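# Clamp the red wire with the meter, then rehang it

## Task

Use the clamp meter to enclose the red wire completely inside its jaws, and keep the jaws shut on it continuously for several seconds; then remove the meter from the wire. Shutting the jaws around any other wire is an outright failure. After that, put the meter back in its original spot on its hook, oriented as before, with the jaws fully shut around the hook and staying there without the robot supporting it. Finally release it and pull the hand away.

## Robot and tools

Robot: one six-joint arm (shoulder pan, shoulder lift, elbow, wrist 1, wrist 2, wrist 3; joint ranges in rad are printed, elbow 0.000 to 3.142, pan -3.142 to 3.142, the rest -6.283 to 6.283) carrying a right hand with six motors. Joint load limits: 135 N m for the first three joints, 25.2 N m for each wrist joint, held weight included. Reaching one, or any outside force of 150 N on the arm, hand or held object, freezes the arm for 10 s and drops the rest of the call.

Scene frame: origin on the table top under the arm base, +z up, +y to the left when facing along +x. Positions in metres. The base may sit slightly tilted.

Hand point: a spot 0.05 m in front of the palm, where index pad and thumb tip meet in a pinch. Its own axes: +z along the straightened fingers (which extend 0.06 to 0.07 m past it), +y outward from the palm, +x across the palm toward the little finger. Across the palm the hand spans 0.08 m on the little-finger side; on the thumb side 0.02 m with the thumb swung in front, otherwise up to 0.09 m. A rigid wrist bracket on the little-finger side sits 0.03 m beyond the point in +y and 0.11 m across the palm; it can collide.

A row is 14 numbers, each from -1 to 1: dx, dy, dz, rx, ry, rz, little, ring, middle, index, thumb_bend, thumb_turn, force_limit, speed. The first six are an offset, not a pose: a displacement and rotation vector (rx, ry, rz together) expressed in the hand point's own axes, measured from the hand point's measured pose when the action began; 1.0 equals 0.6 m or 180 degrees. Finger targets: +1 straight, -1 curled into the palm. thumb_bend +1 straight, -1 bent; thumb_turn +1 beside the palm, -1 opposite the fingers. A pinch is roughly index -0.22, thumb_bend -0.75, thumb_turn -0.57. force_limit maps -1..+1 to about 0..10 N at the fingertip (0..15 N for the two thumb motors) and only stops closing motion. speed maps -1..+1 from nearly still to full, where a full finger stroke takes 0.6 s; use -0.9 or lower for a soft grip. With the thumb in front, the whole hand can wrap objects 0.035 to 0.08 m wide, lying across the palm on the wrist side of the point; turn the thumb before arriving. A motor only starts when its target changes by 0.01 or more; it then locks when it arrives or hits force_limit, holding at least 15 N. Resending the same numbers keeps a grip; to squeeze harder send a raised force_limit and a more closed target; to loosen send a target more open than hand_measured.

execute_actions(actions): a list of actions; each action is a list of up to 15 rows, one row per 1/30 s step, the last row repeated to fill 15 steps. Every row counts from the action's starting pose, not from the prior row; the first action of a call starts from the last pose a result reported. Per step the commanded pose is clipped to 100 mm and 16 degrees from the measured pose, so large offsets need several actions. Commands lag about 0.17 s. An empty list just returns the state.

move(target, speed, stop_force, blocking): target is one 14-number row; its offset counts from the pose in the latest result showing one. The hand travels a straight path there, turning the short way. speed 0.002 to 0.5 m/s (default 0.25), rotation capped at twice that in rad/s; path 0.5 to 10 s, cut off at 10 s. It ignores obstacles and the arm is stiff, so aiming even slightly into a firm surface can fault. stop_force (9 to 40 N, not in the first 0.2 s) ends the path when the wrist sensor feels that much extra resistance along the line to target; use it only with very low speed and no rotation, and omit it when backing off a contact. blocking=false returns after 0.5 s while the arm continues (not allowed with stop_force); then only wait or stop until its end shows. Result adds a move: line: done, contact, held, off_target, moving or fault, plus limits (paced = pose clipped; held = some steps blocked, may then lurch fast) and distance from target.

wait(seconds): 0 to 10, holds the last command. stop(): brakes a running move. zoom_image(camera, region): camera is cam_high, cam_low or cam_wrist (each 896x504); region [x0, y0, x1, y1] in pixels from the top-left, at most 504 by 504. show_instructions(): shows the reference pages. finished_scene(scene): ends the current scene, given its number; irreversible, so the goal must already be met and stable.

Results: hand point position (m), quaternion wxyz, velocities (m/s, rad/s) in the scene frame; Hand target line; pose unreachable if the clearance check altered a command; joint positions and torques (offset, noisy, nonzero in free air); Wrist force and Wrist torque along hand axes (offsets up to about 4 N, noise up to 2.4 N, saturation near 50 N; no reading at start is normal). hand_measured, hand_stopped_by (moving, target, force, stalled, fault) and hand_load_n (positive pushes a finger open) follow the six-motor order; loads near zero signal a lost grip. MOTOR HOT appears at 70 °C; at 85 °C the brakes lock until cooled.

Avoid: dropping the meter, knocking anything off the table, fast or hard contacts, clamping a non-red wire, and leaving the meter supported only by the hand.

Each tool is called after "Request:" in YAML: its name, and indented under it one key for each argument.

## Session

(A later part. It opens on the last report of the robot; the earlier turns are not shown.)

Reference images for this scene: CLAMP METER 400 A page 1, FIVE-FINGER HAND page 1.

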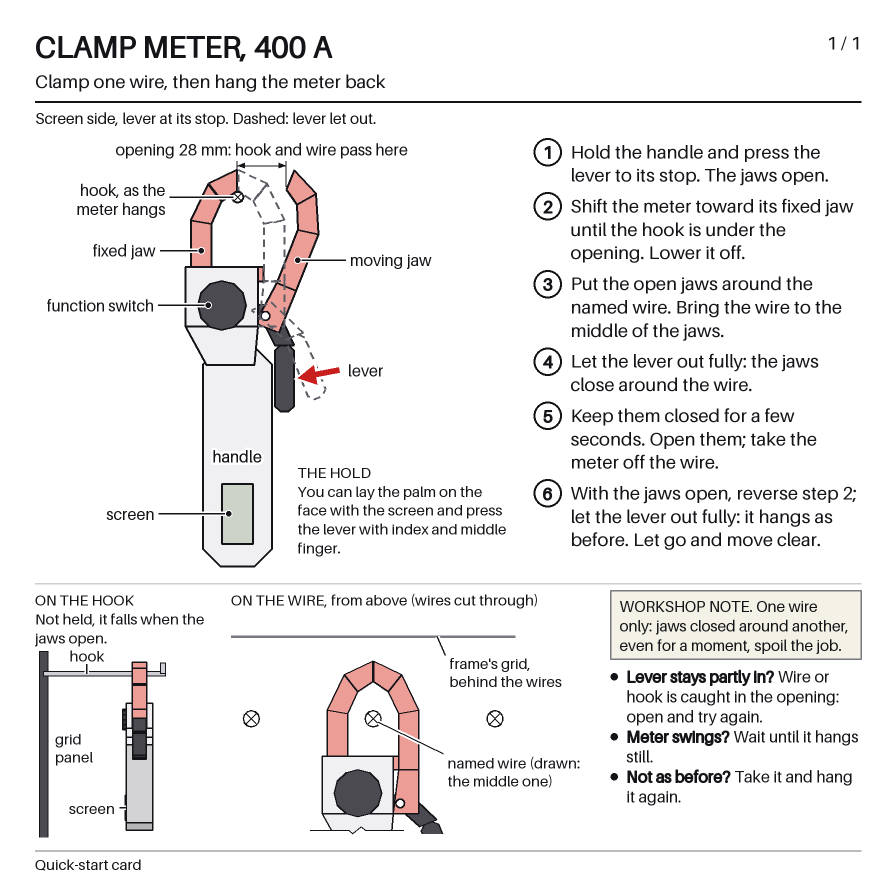

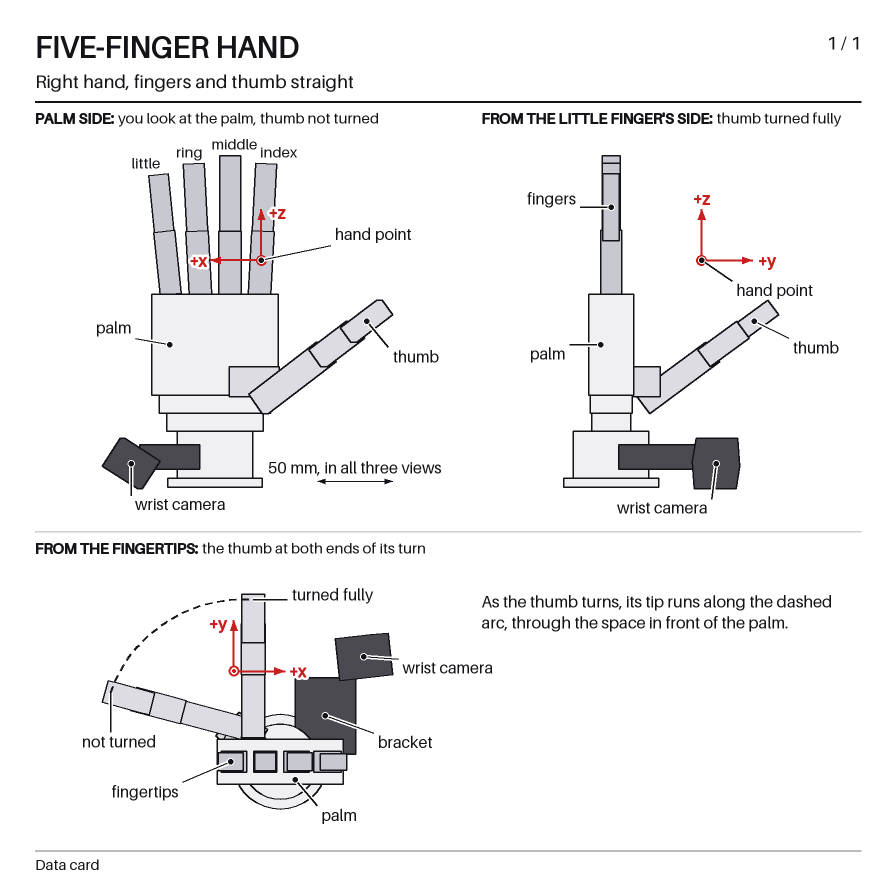

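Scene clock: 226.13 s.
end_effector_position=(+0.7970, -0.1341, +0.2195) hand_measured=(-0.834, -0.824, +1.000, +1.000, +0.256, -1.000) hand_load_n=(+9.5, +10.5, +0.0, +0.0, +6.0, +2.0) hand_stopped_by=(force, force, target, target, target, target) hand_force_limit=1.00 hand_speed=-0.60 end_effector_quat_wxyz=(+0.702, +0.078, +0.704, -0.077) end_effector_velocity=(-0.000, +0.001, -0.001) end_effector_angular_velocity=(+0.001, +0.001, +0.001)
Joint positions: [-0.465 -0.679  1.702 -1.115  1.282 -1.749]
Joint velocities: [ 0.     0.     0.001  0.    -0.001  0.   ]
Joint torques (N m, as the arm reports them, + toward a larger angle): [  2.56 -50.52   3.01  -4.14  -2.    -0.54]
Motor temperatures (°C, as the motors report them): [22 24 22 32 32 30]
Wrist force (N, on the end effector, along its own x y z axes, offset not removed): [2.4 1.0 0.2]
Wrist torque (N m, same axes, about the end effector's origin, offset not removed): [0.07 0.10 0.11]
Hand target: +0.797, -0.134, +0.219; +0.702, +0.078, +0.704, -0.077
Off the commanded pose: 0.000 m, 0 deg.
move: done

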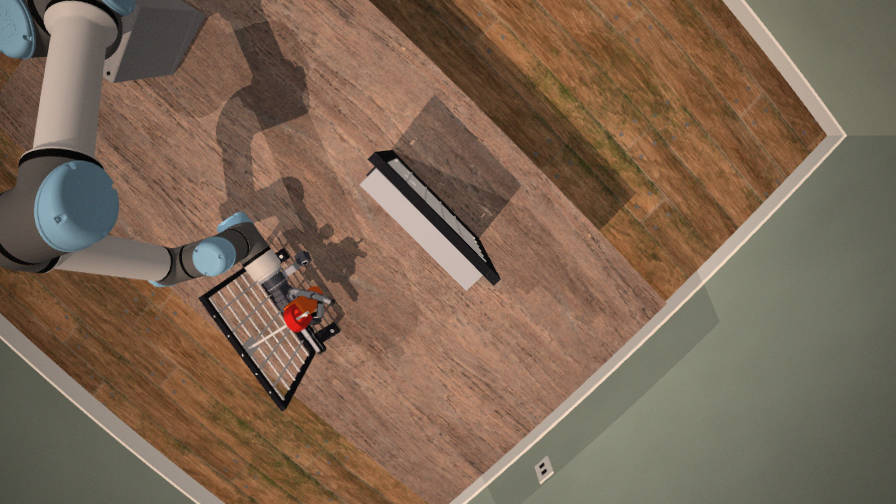

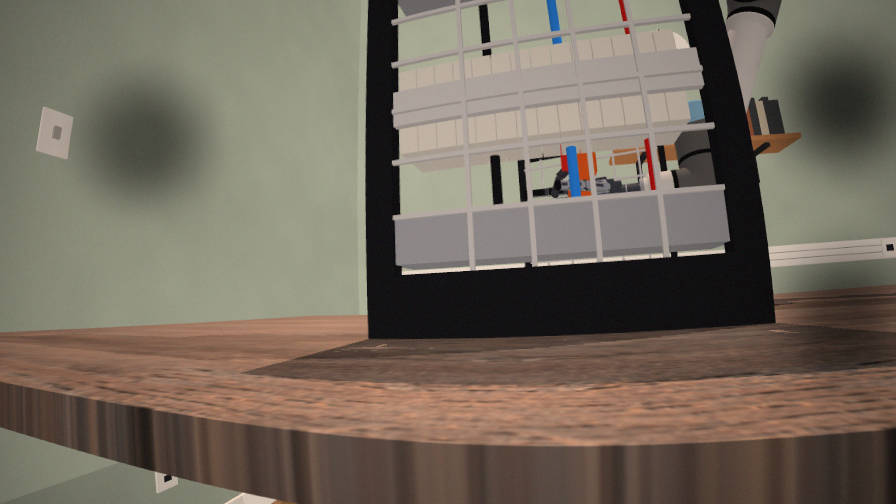

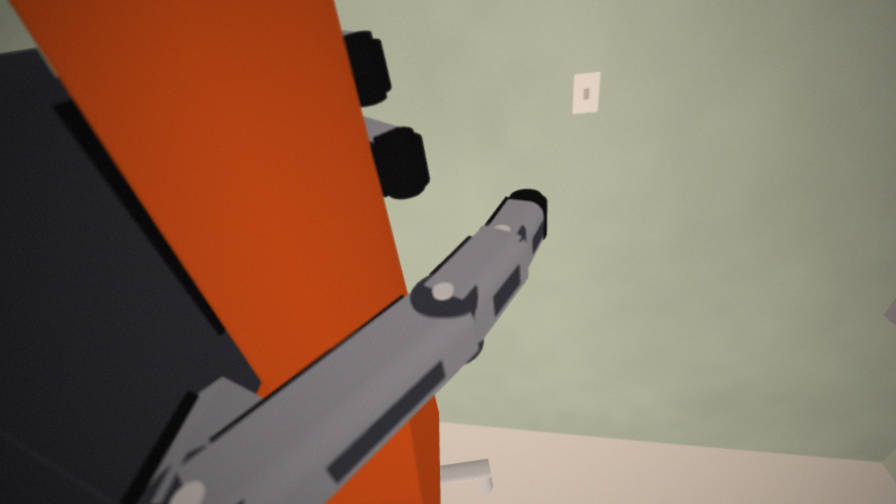

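Request:
move:
  target: [0.012,0.005,0,0,0,0,-0.98,-0.98,1,1,0.25,-1,1,-0.6]
  speed: 0.008

Request:
move:
  target: [0,0,0,0,0,0,1,1,1,1,1,-1,1,-0.6]

Request:
move:
  target: [0.015,-0.016,-0.01,0,0,0,1,1,1,1,1,-1,1,-0.6]
  speed: 0.015

Request:
move:
  target: [0,0,-0.33,0,0,0,1,1,1,1,1,-1,1,-0.6]
  speed: 0.06

Request:
wait:
  seconds: 5

Request:
zoom_image:
  camera: "cam_high"
  region: [235,240,365,370]

Scene clock: 238.90 s.
end_effector_position=(+0.7976, -0.1312, +0.2125) hand_measured=(-0.834, -0.824, +1.000, +1.000, +0.256, -1.000) hand_load_n=(+9.5, +10.5, +0.0, +0.0, +6.0, +2.0) hand_stopped_by=(force, force, target, target, target, target) hand_force_limit=1.00 hand_speed=-0.60 end_effector_quat_wxyz=(+0.702, +0.078, +0.704, -0.077) end_effector_velocity=(+0.001, +0.002, -0.001) end_effector_angular_velocity=(-0.001, -0.001, +0.001)
Joint positions: [-0.463 -0.663  1.697 -1.125  1.285 -1.749]
Joint velocities: [ 0.002  0.005 -0.002 -0.004  0.001 -0.   ]
Joint torques (N m, as the arm reports them, + toward a larger angle): [ 20.75 -38.39 -25.26  -4.17   1.25  -2.18]
Motor temperatures (°C, as the motors report them): [22 24 22 32 32 30]
Wrist force (N, on the end effector, along its own x y z axes, offset not removed): [2.3 -1.4 0.4]
Wrist torque (N m, same axes, about the end effector's origin, offset not removed): [-0.38 -0.17 0.06]
Hand target: +0.798, -0.131, +0.212; +0.702, +0.078, +0.704, -0.077
Off the commanded pose: 0.000 m, 0 deg.
move: done

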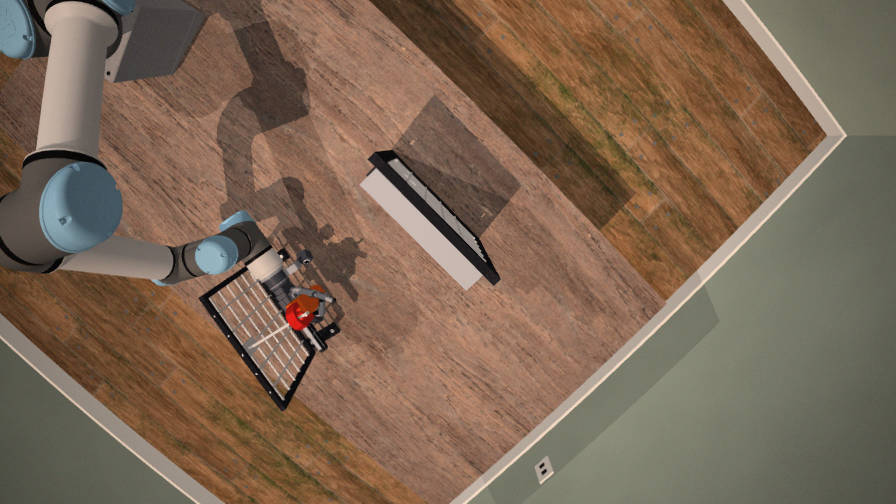

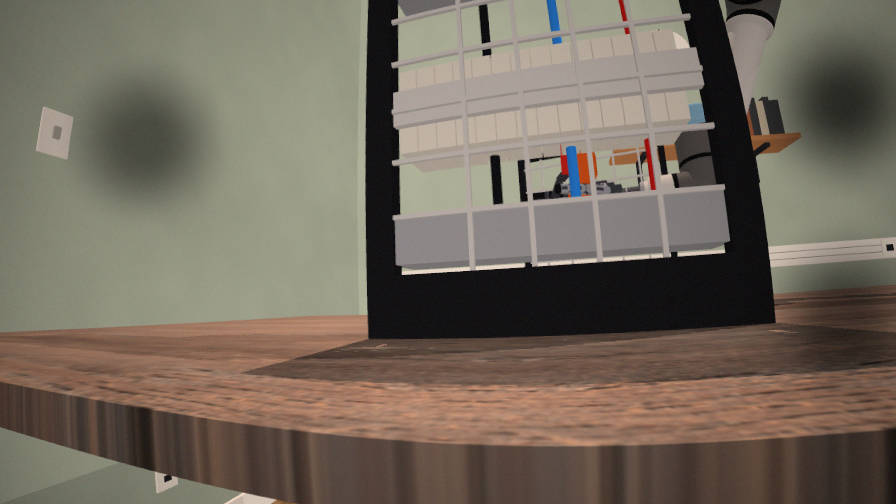

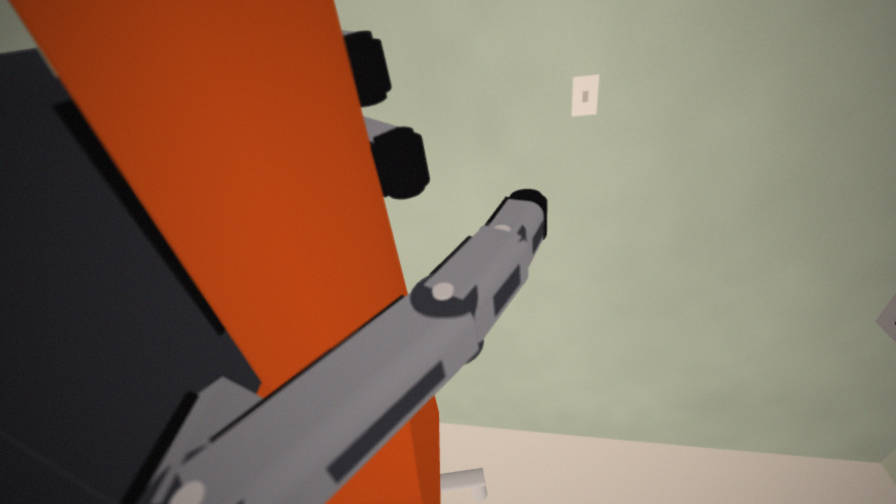

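Scene clock: 241.93 s.
end_effector_position=(+0.7976, -0.1312, +0.2125) hand_measured=(+1.000, +1.000, +1.000, +1.000, +1.000, -1.000) hand_load_n=(+0.0, +0.0, +0.0, +0.0, +0.0, +0.0) hand_stopped_by=(target, target, target, target, target, target) hand_force_limit=1.00 hand_speed=-0.60 end_effector_quat_wxyz=(+0.702, +0.078, +0.704, -0.077) end_effector_velocity=(-0.001, +0.000, -0.001) end_effector_angular_velocity=(+0.001, +0.001, +0.000)
Joint positions: [-0.463 -0.663  1.697 -1.125  1.285 -1.749]
Joint velocities: [-0.     0.     0.001  0.     0.     0.   ]
Joint torques (N m, as the arm reports them, + toward a larger angle): [  2.66 -46.51   3.62   0.8   -2.     0.32]
Motor temperatures (°C, as the motors report them): [22 24 22 32 32 30]
Wrist force (N, on the end effector, along its own x y z axes, offset not removed): [-2.9 -2.0 -1.1]
Wrist torque (N m, same axes, about the end effector's origin, offset not removed): [-0.27 0.41 -0.13]
Hand target: +0.798, -0.131, +0.212; +0.702, +0.078, +0.704, -0.077
Off the commanded pose: 0.000 m, 0 deg.
move: done

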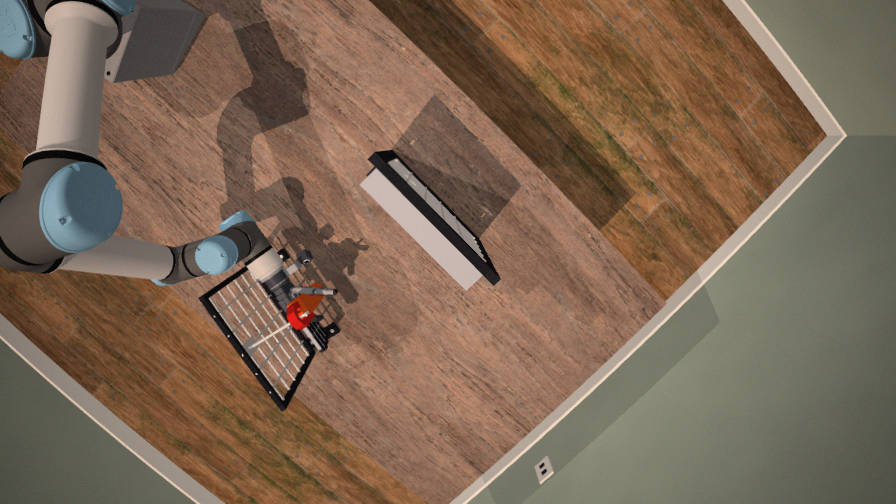

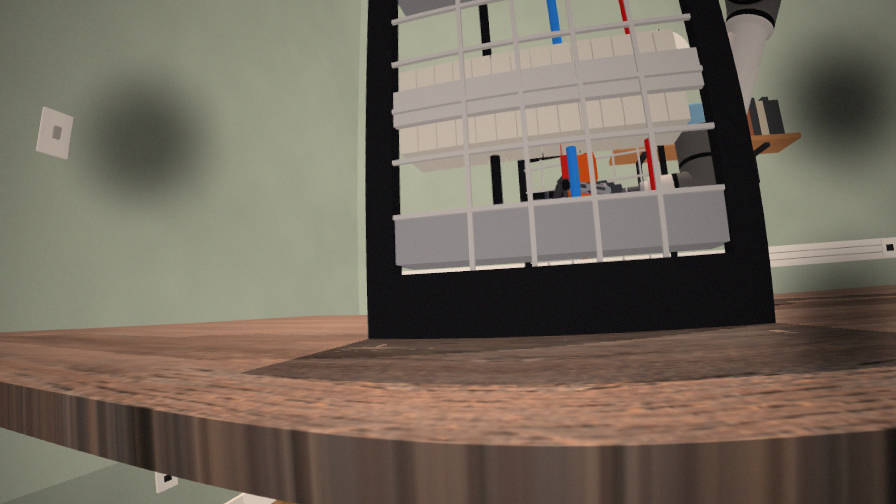

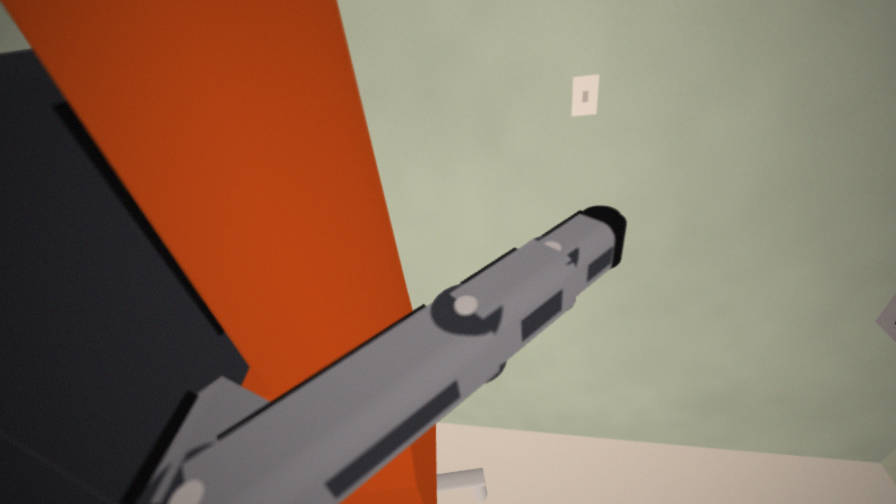

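Scene clock: 243.17 s.
end_effector_position=(+0.7898, -0.1391, +0.2037) hand_measured=(+1.000, +1.000, +1.000, +1.000, +1.000, -1.000) hand_load_n=(+0.0, +0.0, +0.0, +0.0, +0.0, -0.5) hand_stopped_by=(target, target, target, target, target, target) hand_force_limit=1.00 hand_speed=-0.60 end_effector_quat_wxyz=(+0.702, +0.078, +0.704, -0.077) end_effector_velocity=(-0.002, -0.002, -0.002) end_effector_angular_velocity=(+0.000, +0.000, -0.001)
Joint positions: [-0.485 -0.654  1.709 -1.147  1.263 -1.747]
Joint velocities: [-0.005  0.002  0.002 -0.004 -0.004  0.001]
Joint torques (N m, as the arm reports them, + toward a larger angle): [  1.84 -38.01   4.38  -3.89  -1.9    2.62]
Motor temperatures (°C, as the motors report them): [22 24 22 32 32 30]
Wrist force (N, on the end effector, along its own x y z axes, offset not removed): [0.4 -1.4 2.1]
Wrist torque (N m, same axes, about the end effector's origin, offset not removed): [-0.50 0.07 -0.08]
Hand target: +0.790, -0.139, +0.204; +0.702, +0.078, +0.704, -0.077
Off the commanded pose: 0.000 m, 0 deg.
move: done

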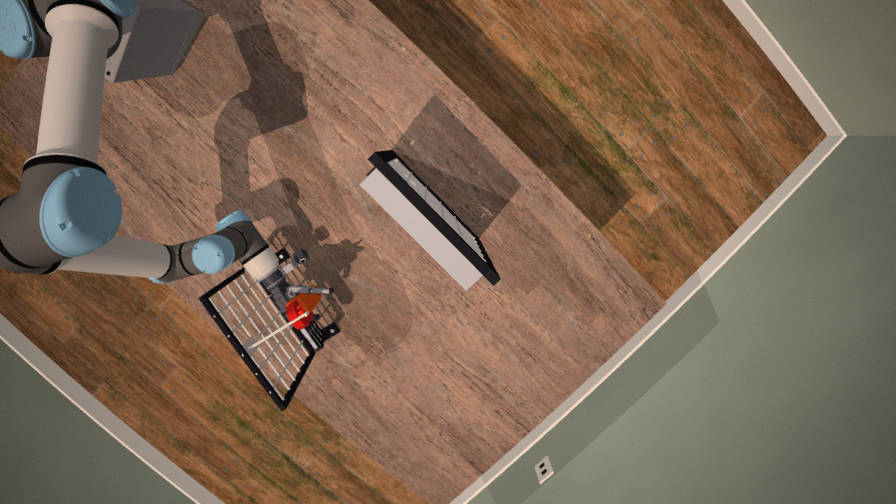

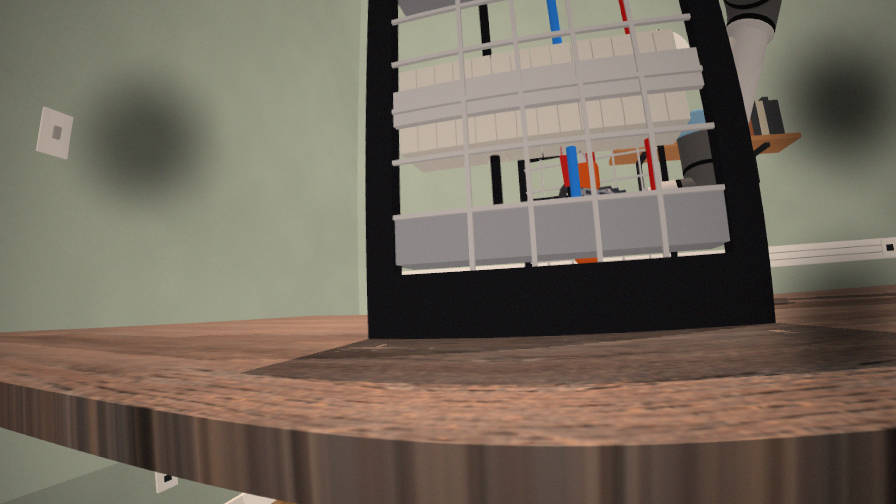

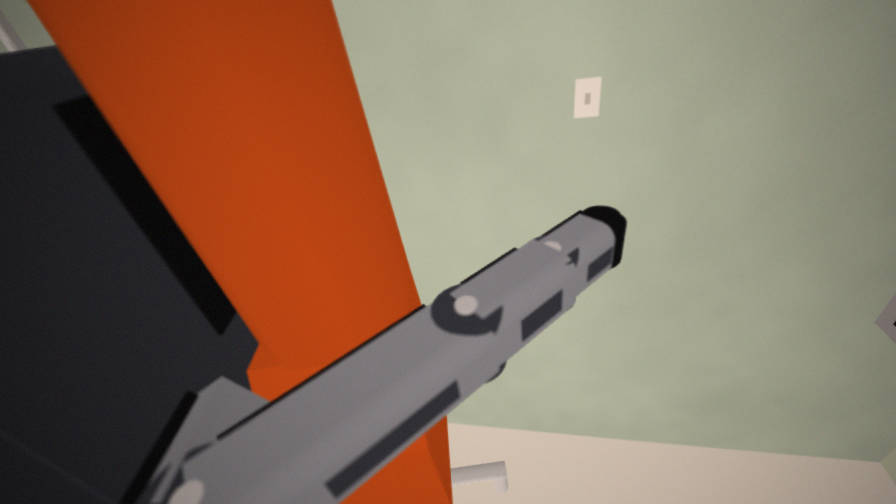

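Scene clock: 246.93 s.
end_effector_position=(+0.5968, -0.0959, +0.2043) hand_measured=(+1.000, +1.000, +1.000, +1.000, +1.000, -1.000) hand_load_n=(+0.0, +0.0, +0.0, +0.0, +0.0, +0.0) hand_stopped_by=(target, target, target, target, target, target) hand_force_limit=1.00 hand_speed=-0.60 end_effector_quat_wxyz=(+0.702, +0.078, +0.704, -0.078) end_effector_velocity=(-0.002, +0.001, +0.000) end_effector_angular_velocity=(-0.000, -0.001, +0.002)
Joint positions: [-0.66  -0.757  2.289 -1.63   1.089 -1.729]
Joint velocities: [-0.003  0.001  0.006 -0.007 -0.005  0.001]
Joint torques (N m, as the arm reports them, + toward a larger angle): [ -0.87 -25.74  15.42  -3.46  -2.19   2.57]
Motor temperatures (°C, as the motors report them): [22 24 22 32 32 30]
Wrist force (N, on the end effector, along its own x y z axes, offset not removed): [-0.9 -0.6 -0.8]
Wrist torque (N m, same axes, about the end effector's origin, offset not removed): [0.10 0.16 0.10]
Hand target: +0.597, -0.096, +0.204; +0.702, +0.078, +0.704, -0.078
Off the commanded pose: 0.000 m, 0 deg.
move: done

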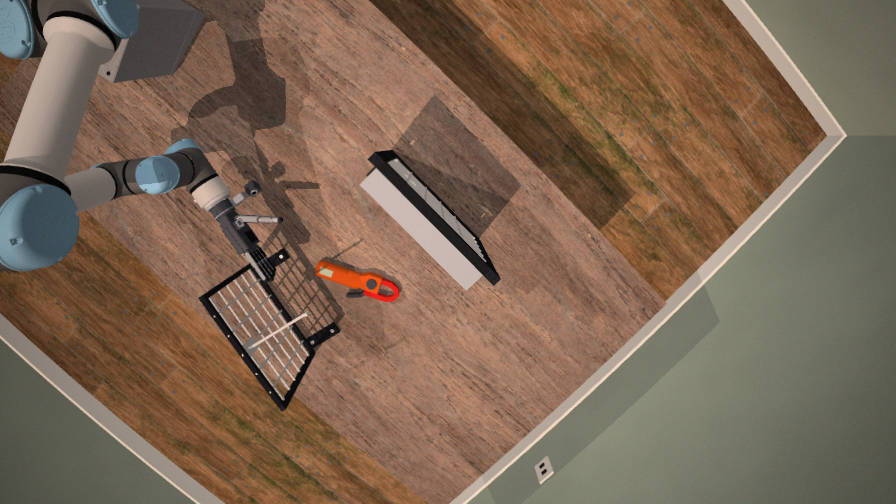

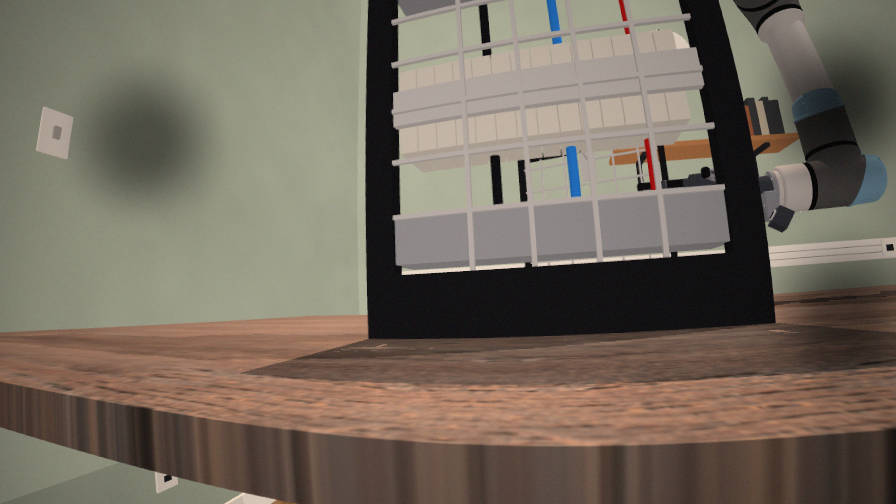

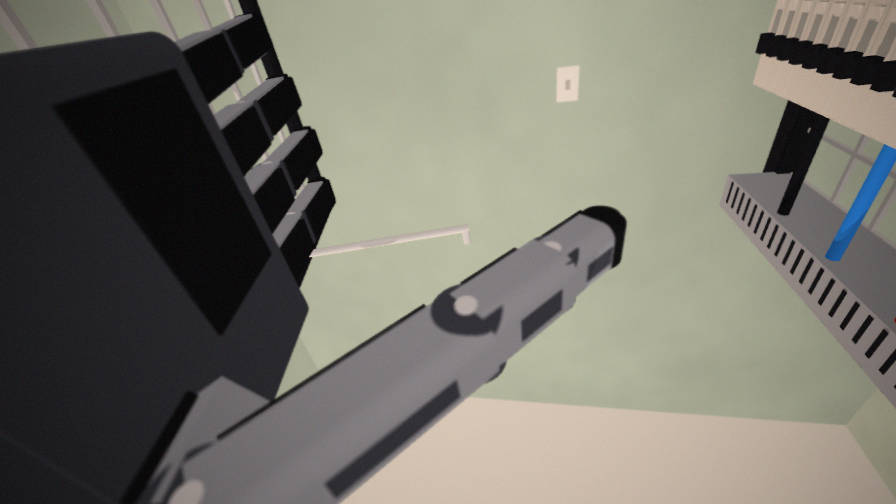

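Scene clock: 251.93 s.
end_effector_position=(+0.5965, -0.0958, +0.2043) hand_measured=(+1.000, +1.000, +1.000, +1.000, +1.000, -1.000) hand_load_n=(+0.0, +0.0, +0.0, +0.0, +0.0, +0.0) hand_stopped_by=(target, target, target, target, target, target) hand_force_limit=1.00 hand_speed=-0.60 end_effector_quat_wxyz=(+0.702, +0.078, +0.704, -0.078) end_effector_velocity=(+0.000, -0.001, -0.000) end_effector_angular_velocity=(+0.000, +0.000, -0.003)
Joint positions: [-0.66  -0.757  2.289 -1.631  1.088 -1.729]
Joint velocities: [-0.     0.001 -0.001 -0.     0.002  0.   ]
Joint torques (N m, as the arm reports them, + toward a larger angle): [ -0.77 -26.14  14.74  -3.55  -2.07   2.59]
Motor temperatures (°C, as the motors report them): [22 24 22 32 32 30]
Wrist force (N, on the end effector, along its own x y z axes, offset not removed): [-0.9 -1.7 -1.0]
Wrist torque (N m, same axes, about the end effector's origin, offset not removed): [-0.17 0.22 -0.05]
Hand target: +0.597, -0.096, +0.204; +0.702, +0.078, +0.704, -0.078
Off the commanded pose: 0.000 m, 0 deg.
wait: 5.00 s; at rest by 0.17 s

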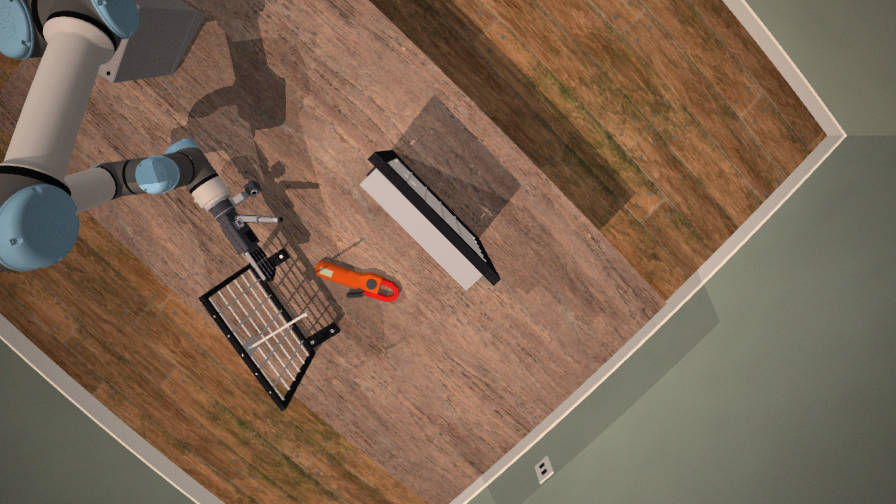

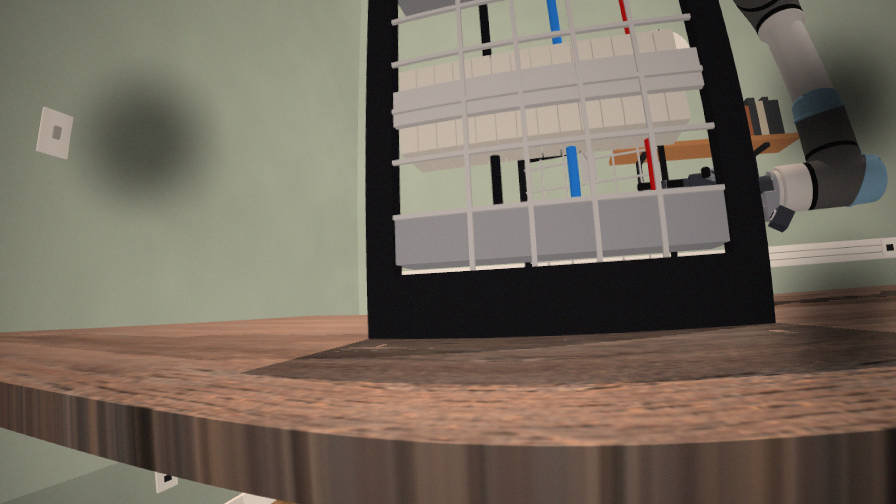

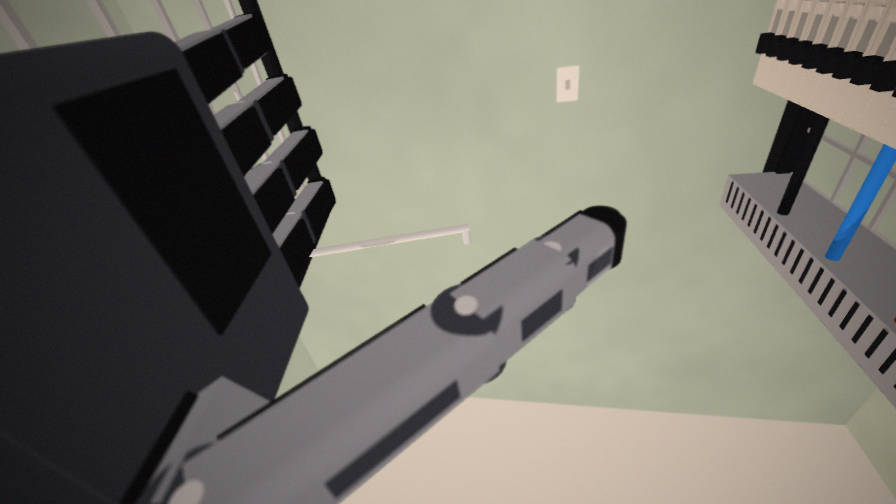

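Region (235, 240, 365, 370) of cam_high's 896x504 image, scaled by 3.877, with more detail than that image has.

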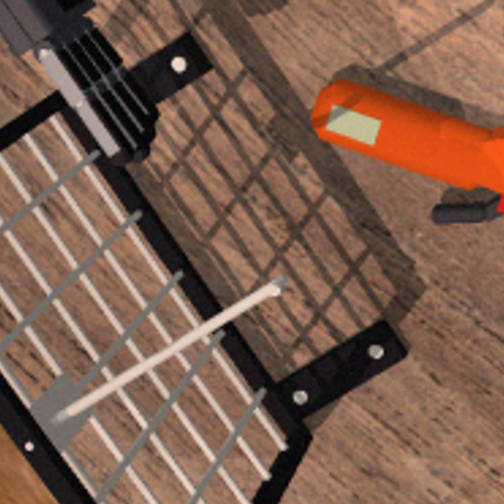

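Request:
move:
  target: [0,0.15,0,0,0,-0.5,1,1,1,1,1,-1,1,-0.6]

Request:
move:
  target: [0,0,0.15,0,0.18,0,1,1,1,1,1,-1,1,-0.6]
  speed: 0.15

Request:
move:
  target: [-0.11,0.1,0.17,-0.2,0,0,0.5,0.5,0.5,0.5,1,-1,1,-0.6]
  speed: 0.1

Scene clock: 282.40 s.
end_effector_position=(+0.6162, -0.0080, +0.2044) hand_measured=(+1.000, +1.000, +1.000, +1.000, +1.000, -1.000) hand_load_n=(+0.0, +0.0, +0.0, +0.0, +0.0, +0.0) hand_stopped_by=(target, target, target, target, target, target) hand_force_limit=1.00 hand_speed=-0.60 end_effector_quat_wxyz=(+0.442, -0.442, +0.554, -0.551) end_effector_velocity=(-0.000, +0.001, -0.001) end_effector_angular_velocity=(-0.013, +0.005, -0.000)
Joint positions: [-0.278 -0.956  2.306 -1.438  1.468 -3.335]
Joint velocities: [ 0.006  0.001 -0.002  0.003  0.007 -0.014]
Joint torques (N m, as the arm reports them, + toward a larger angle): [ 18.75 -35.55 -19.2    0.56   1.36  -2.5 ]
Motor temperatures (°C, as the motors report them): [22 24 22 32 32 30]
Wrist force (N, on the end effector, along its own x y z axes, offset not removed): [-2.9 0.2 0.7]
Wrist torque (N m, same axes, about the end effector's origin, offset not removed): [-0.13 0.46 -0.06]
Hand target: +0.616, -0.008, +0.204; +0.441, -0.442, +0.553, -0.551
Off the commanded pose: 0.000 m, 0 deg.
move: done

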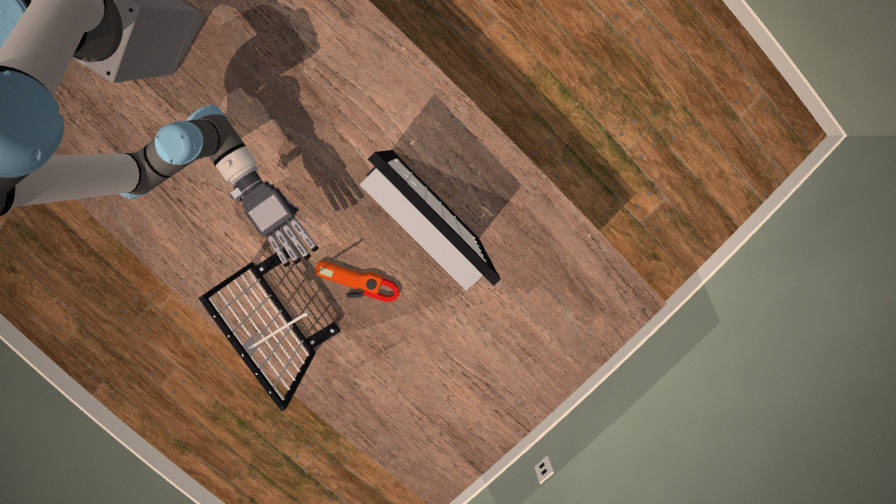

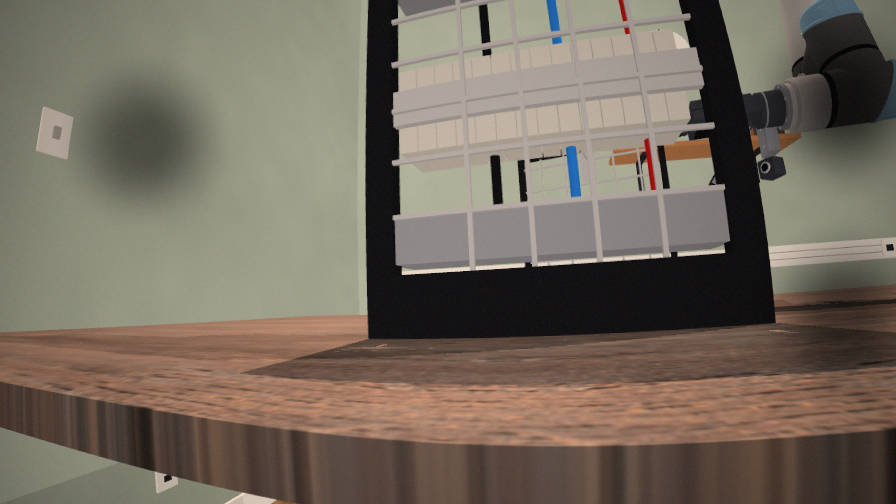

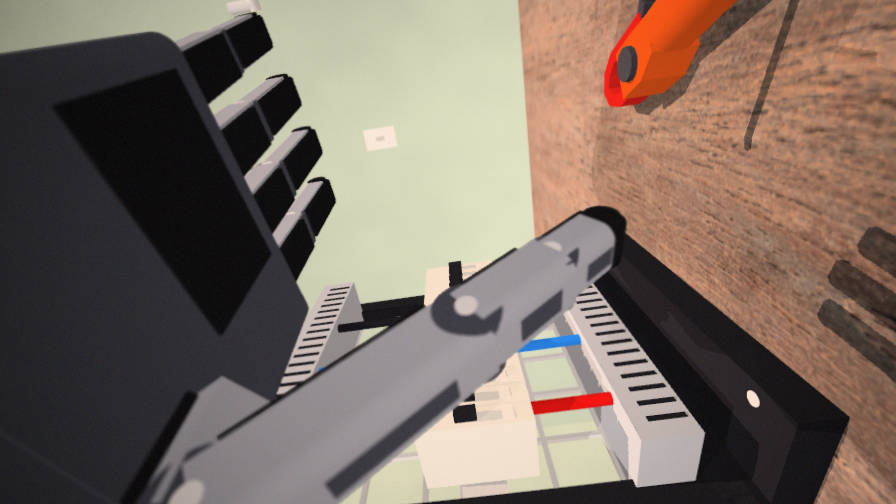

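Scene clock: 284.77 s.
end_effector_position=(+0.7037, -0.0275, +0.2042) hand_measured=(+1.000, +1.000, +1.000, +1.000, +1.000, -1.000) hand_load_n=(+0.0, +0.0, +0.0, +0.0, +0.0, +0.0) hand_stopped_by=(target, target, target, target, target, target) hand_force_limit=1.00 hand_speed=-0.60 end_effector_quat_wxyz=(+0.271, -0.271, +0.655, -0.652) end_effector_velocity=(+0.002, -0.001, -0.000) end_effector_angular_velocity=(-0.001, +0.001, -0.014)
Joint positions: [ 0.03  -0.769  1.882 -1.363  2.322 -3.439]
Joint velocities: [ 0.003  0.005 -0.012  0.     0.016 -0.006]
Joint torques (N m, as the arm reports them, + toward a larger angle): [ 21.18 -31.89 -23.88   0.58   1.17  -2.5 ]
Motor temperatures (°C, as the motors report them): [22 24 22 32 32 30]
Wrist force (N, on the end effector, along its own x y z axes, offset not removed): [-3.0 0.3 -1.6]
Wrist torque (N m, same axes, about the end effector's origin, offset not removed): [0.12 0.68 -0.15]
Hand target: +0.704, -0.028, +0.204; +0.270, -0.270, +0.655, -0.652
Off the commanded pose: 0.000 m, 0 deg.
move: done

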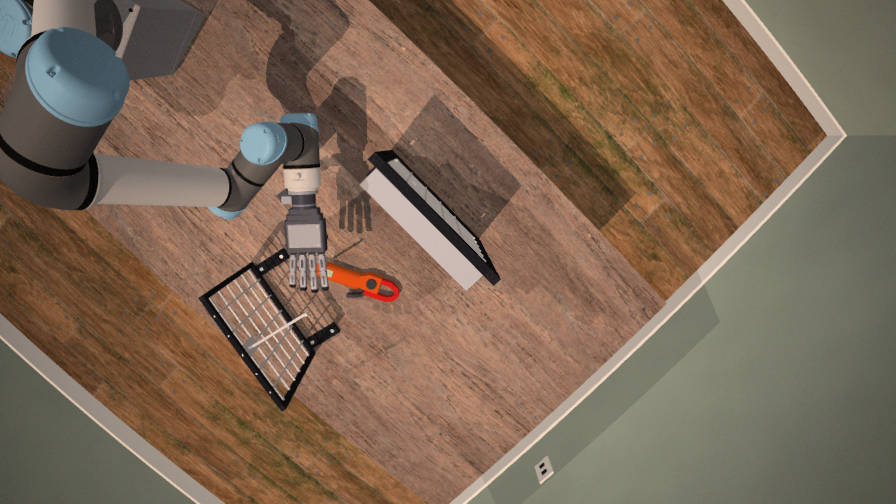

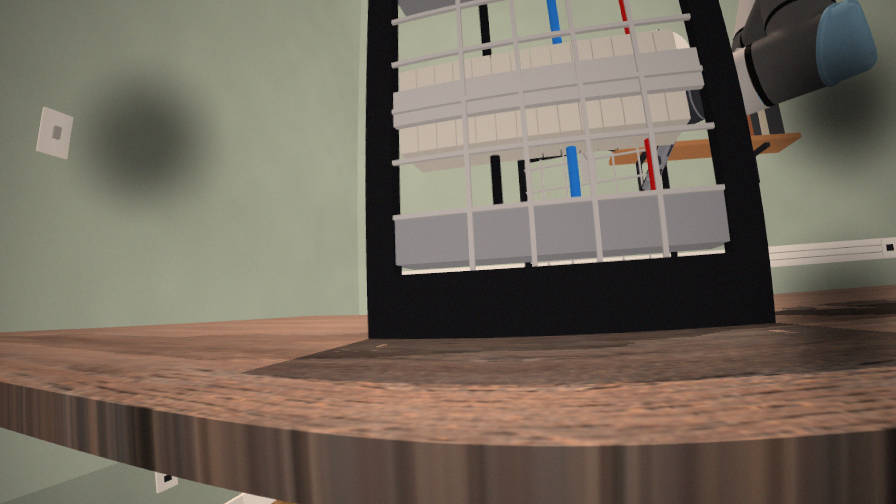

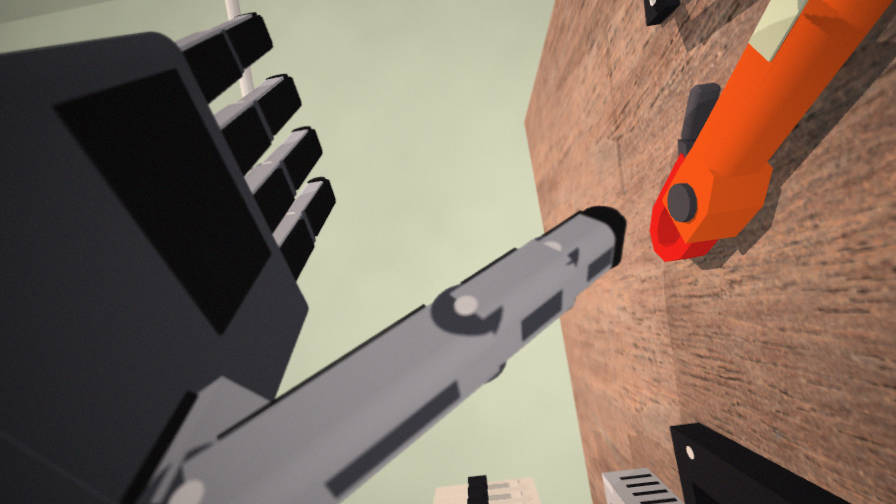

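Scene clock: 288.33 s.
end_effector_position=(+0.8221, -0.0526, +0.1440) hand_measured=(+0.500, +0.500, +0.500, +0.500, +1.000, -1.000) hand_load_n=(+0.0, +0.0, +0.0, +0.0, +0.0, +0.0) hand_stopped_by=(target, target, target, target, target, target) hand_force_limit=1.00 hand_speed=-0.60 end_effector_quat_wxyz=(+0.174, -0.341, +0.823, -0.419) end_effector_velocity=(+0.002, -0.000, -0.002) end_effector_angular_velocity=(+0.010, +0.016, -0.003)
Joint positions: [-0.064 -0.508  0.975  0.104  2.238 -2.898]
Joint velocities: [-0.001  0.019 -0.041  0.046  0.     0.013]
Joint torques (N m, as the arm reports them, + toward a larger angle): [  5.63 -45.92 -31.19   2.58  -1.39   2.74]
Motor temperatures (°C, as the motors report them): [22 24 22 32 32 30]
Wrist force (N, on the end effector, along its own x y z axes, offset not removed): [-3.1 0.2 0.4]
Wrist torque (N m, same axes, about the end effector's origin, offset not removed): [0.07 0.52 -0.15]
Hand target: +0.822, -0.053, +0.144; +0.174, -0.341, +0.824, -0.418
Off the commanded pose: 0.000 m, 0 deg.
move: done

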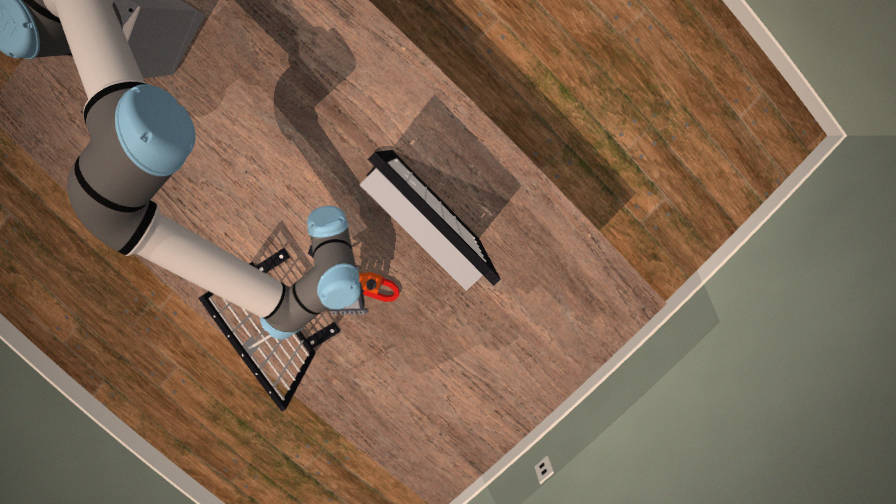

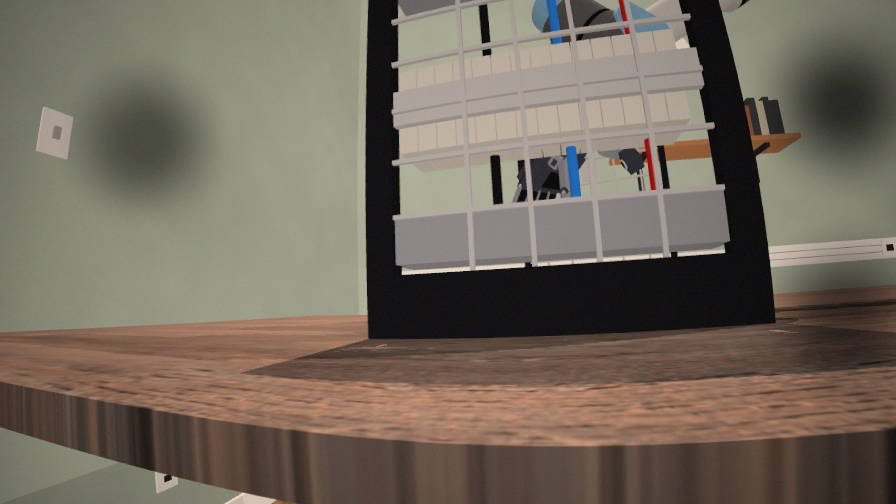

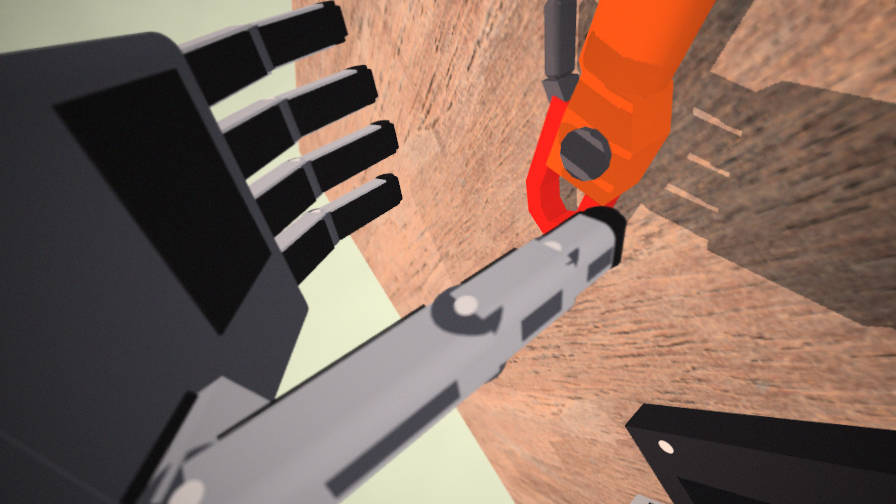

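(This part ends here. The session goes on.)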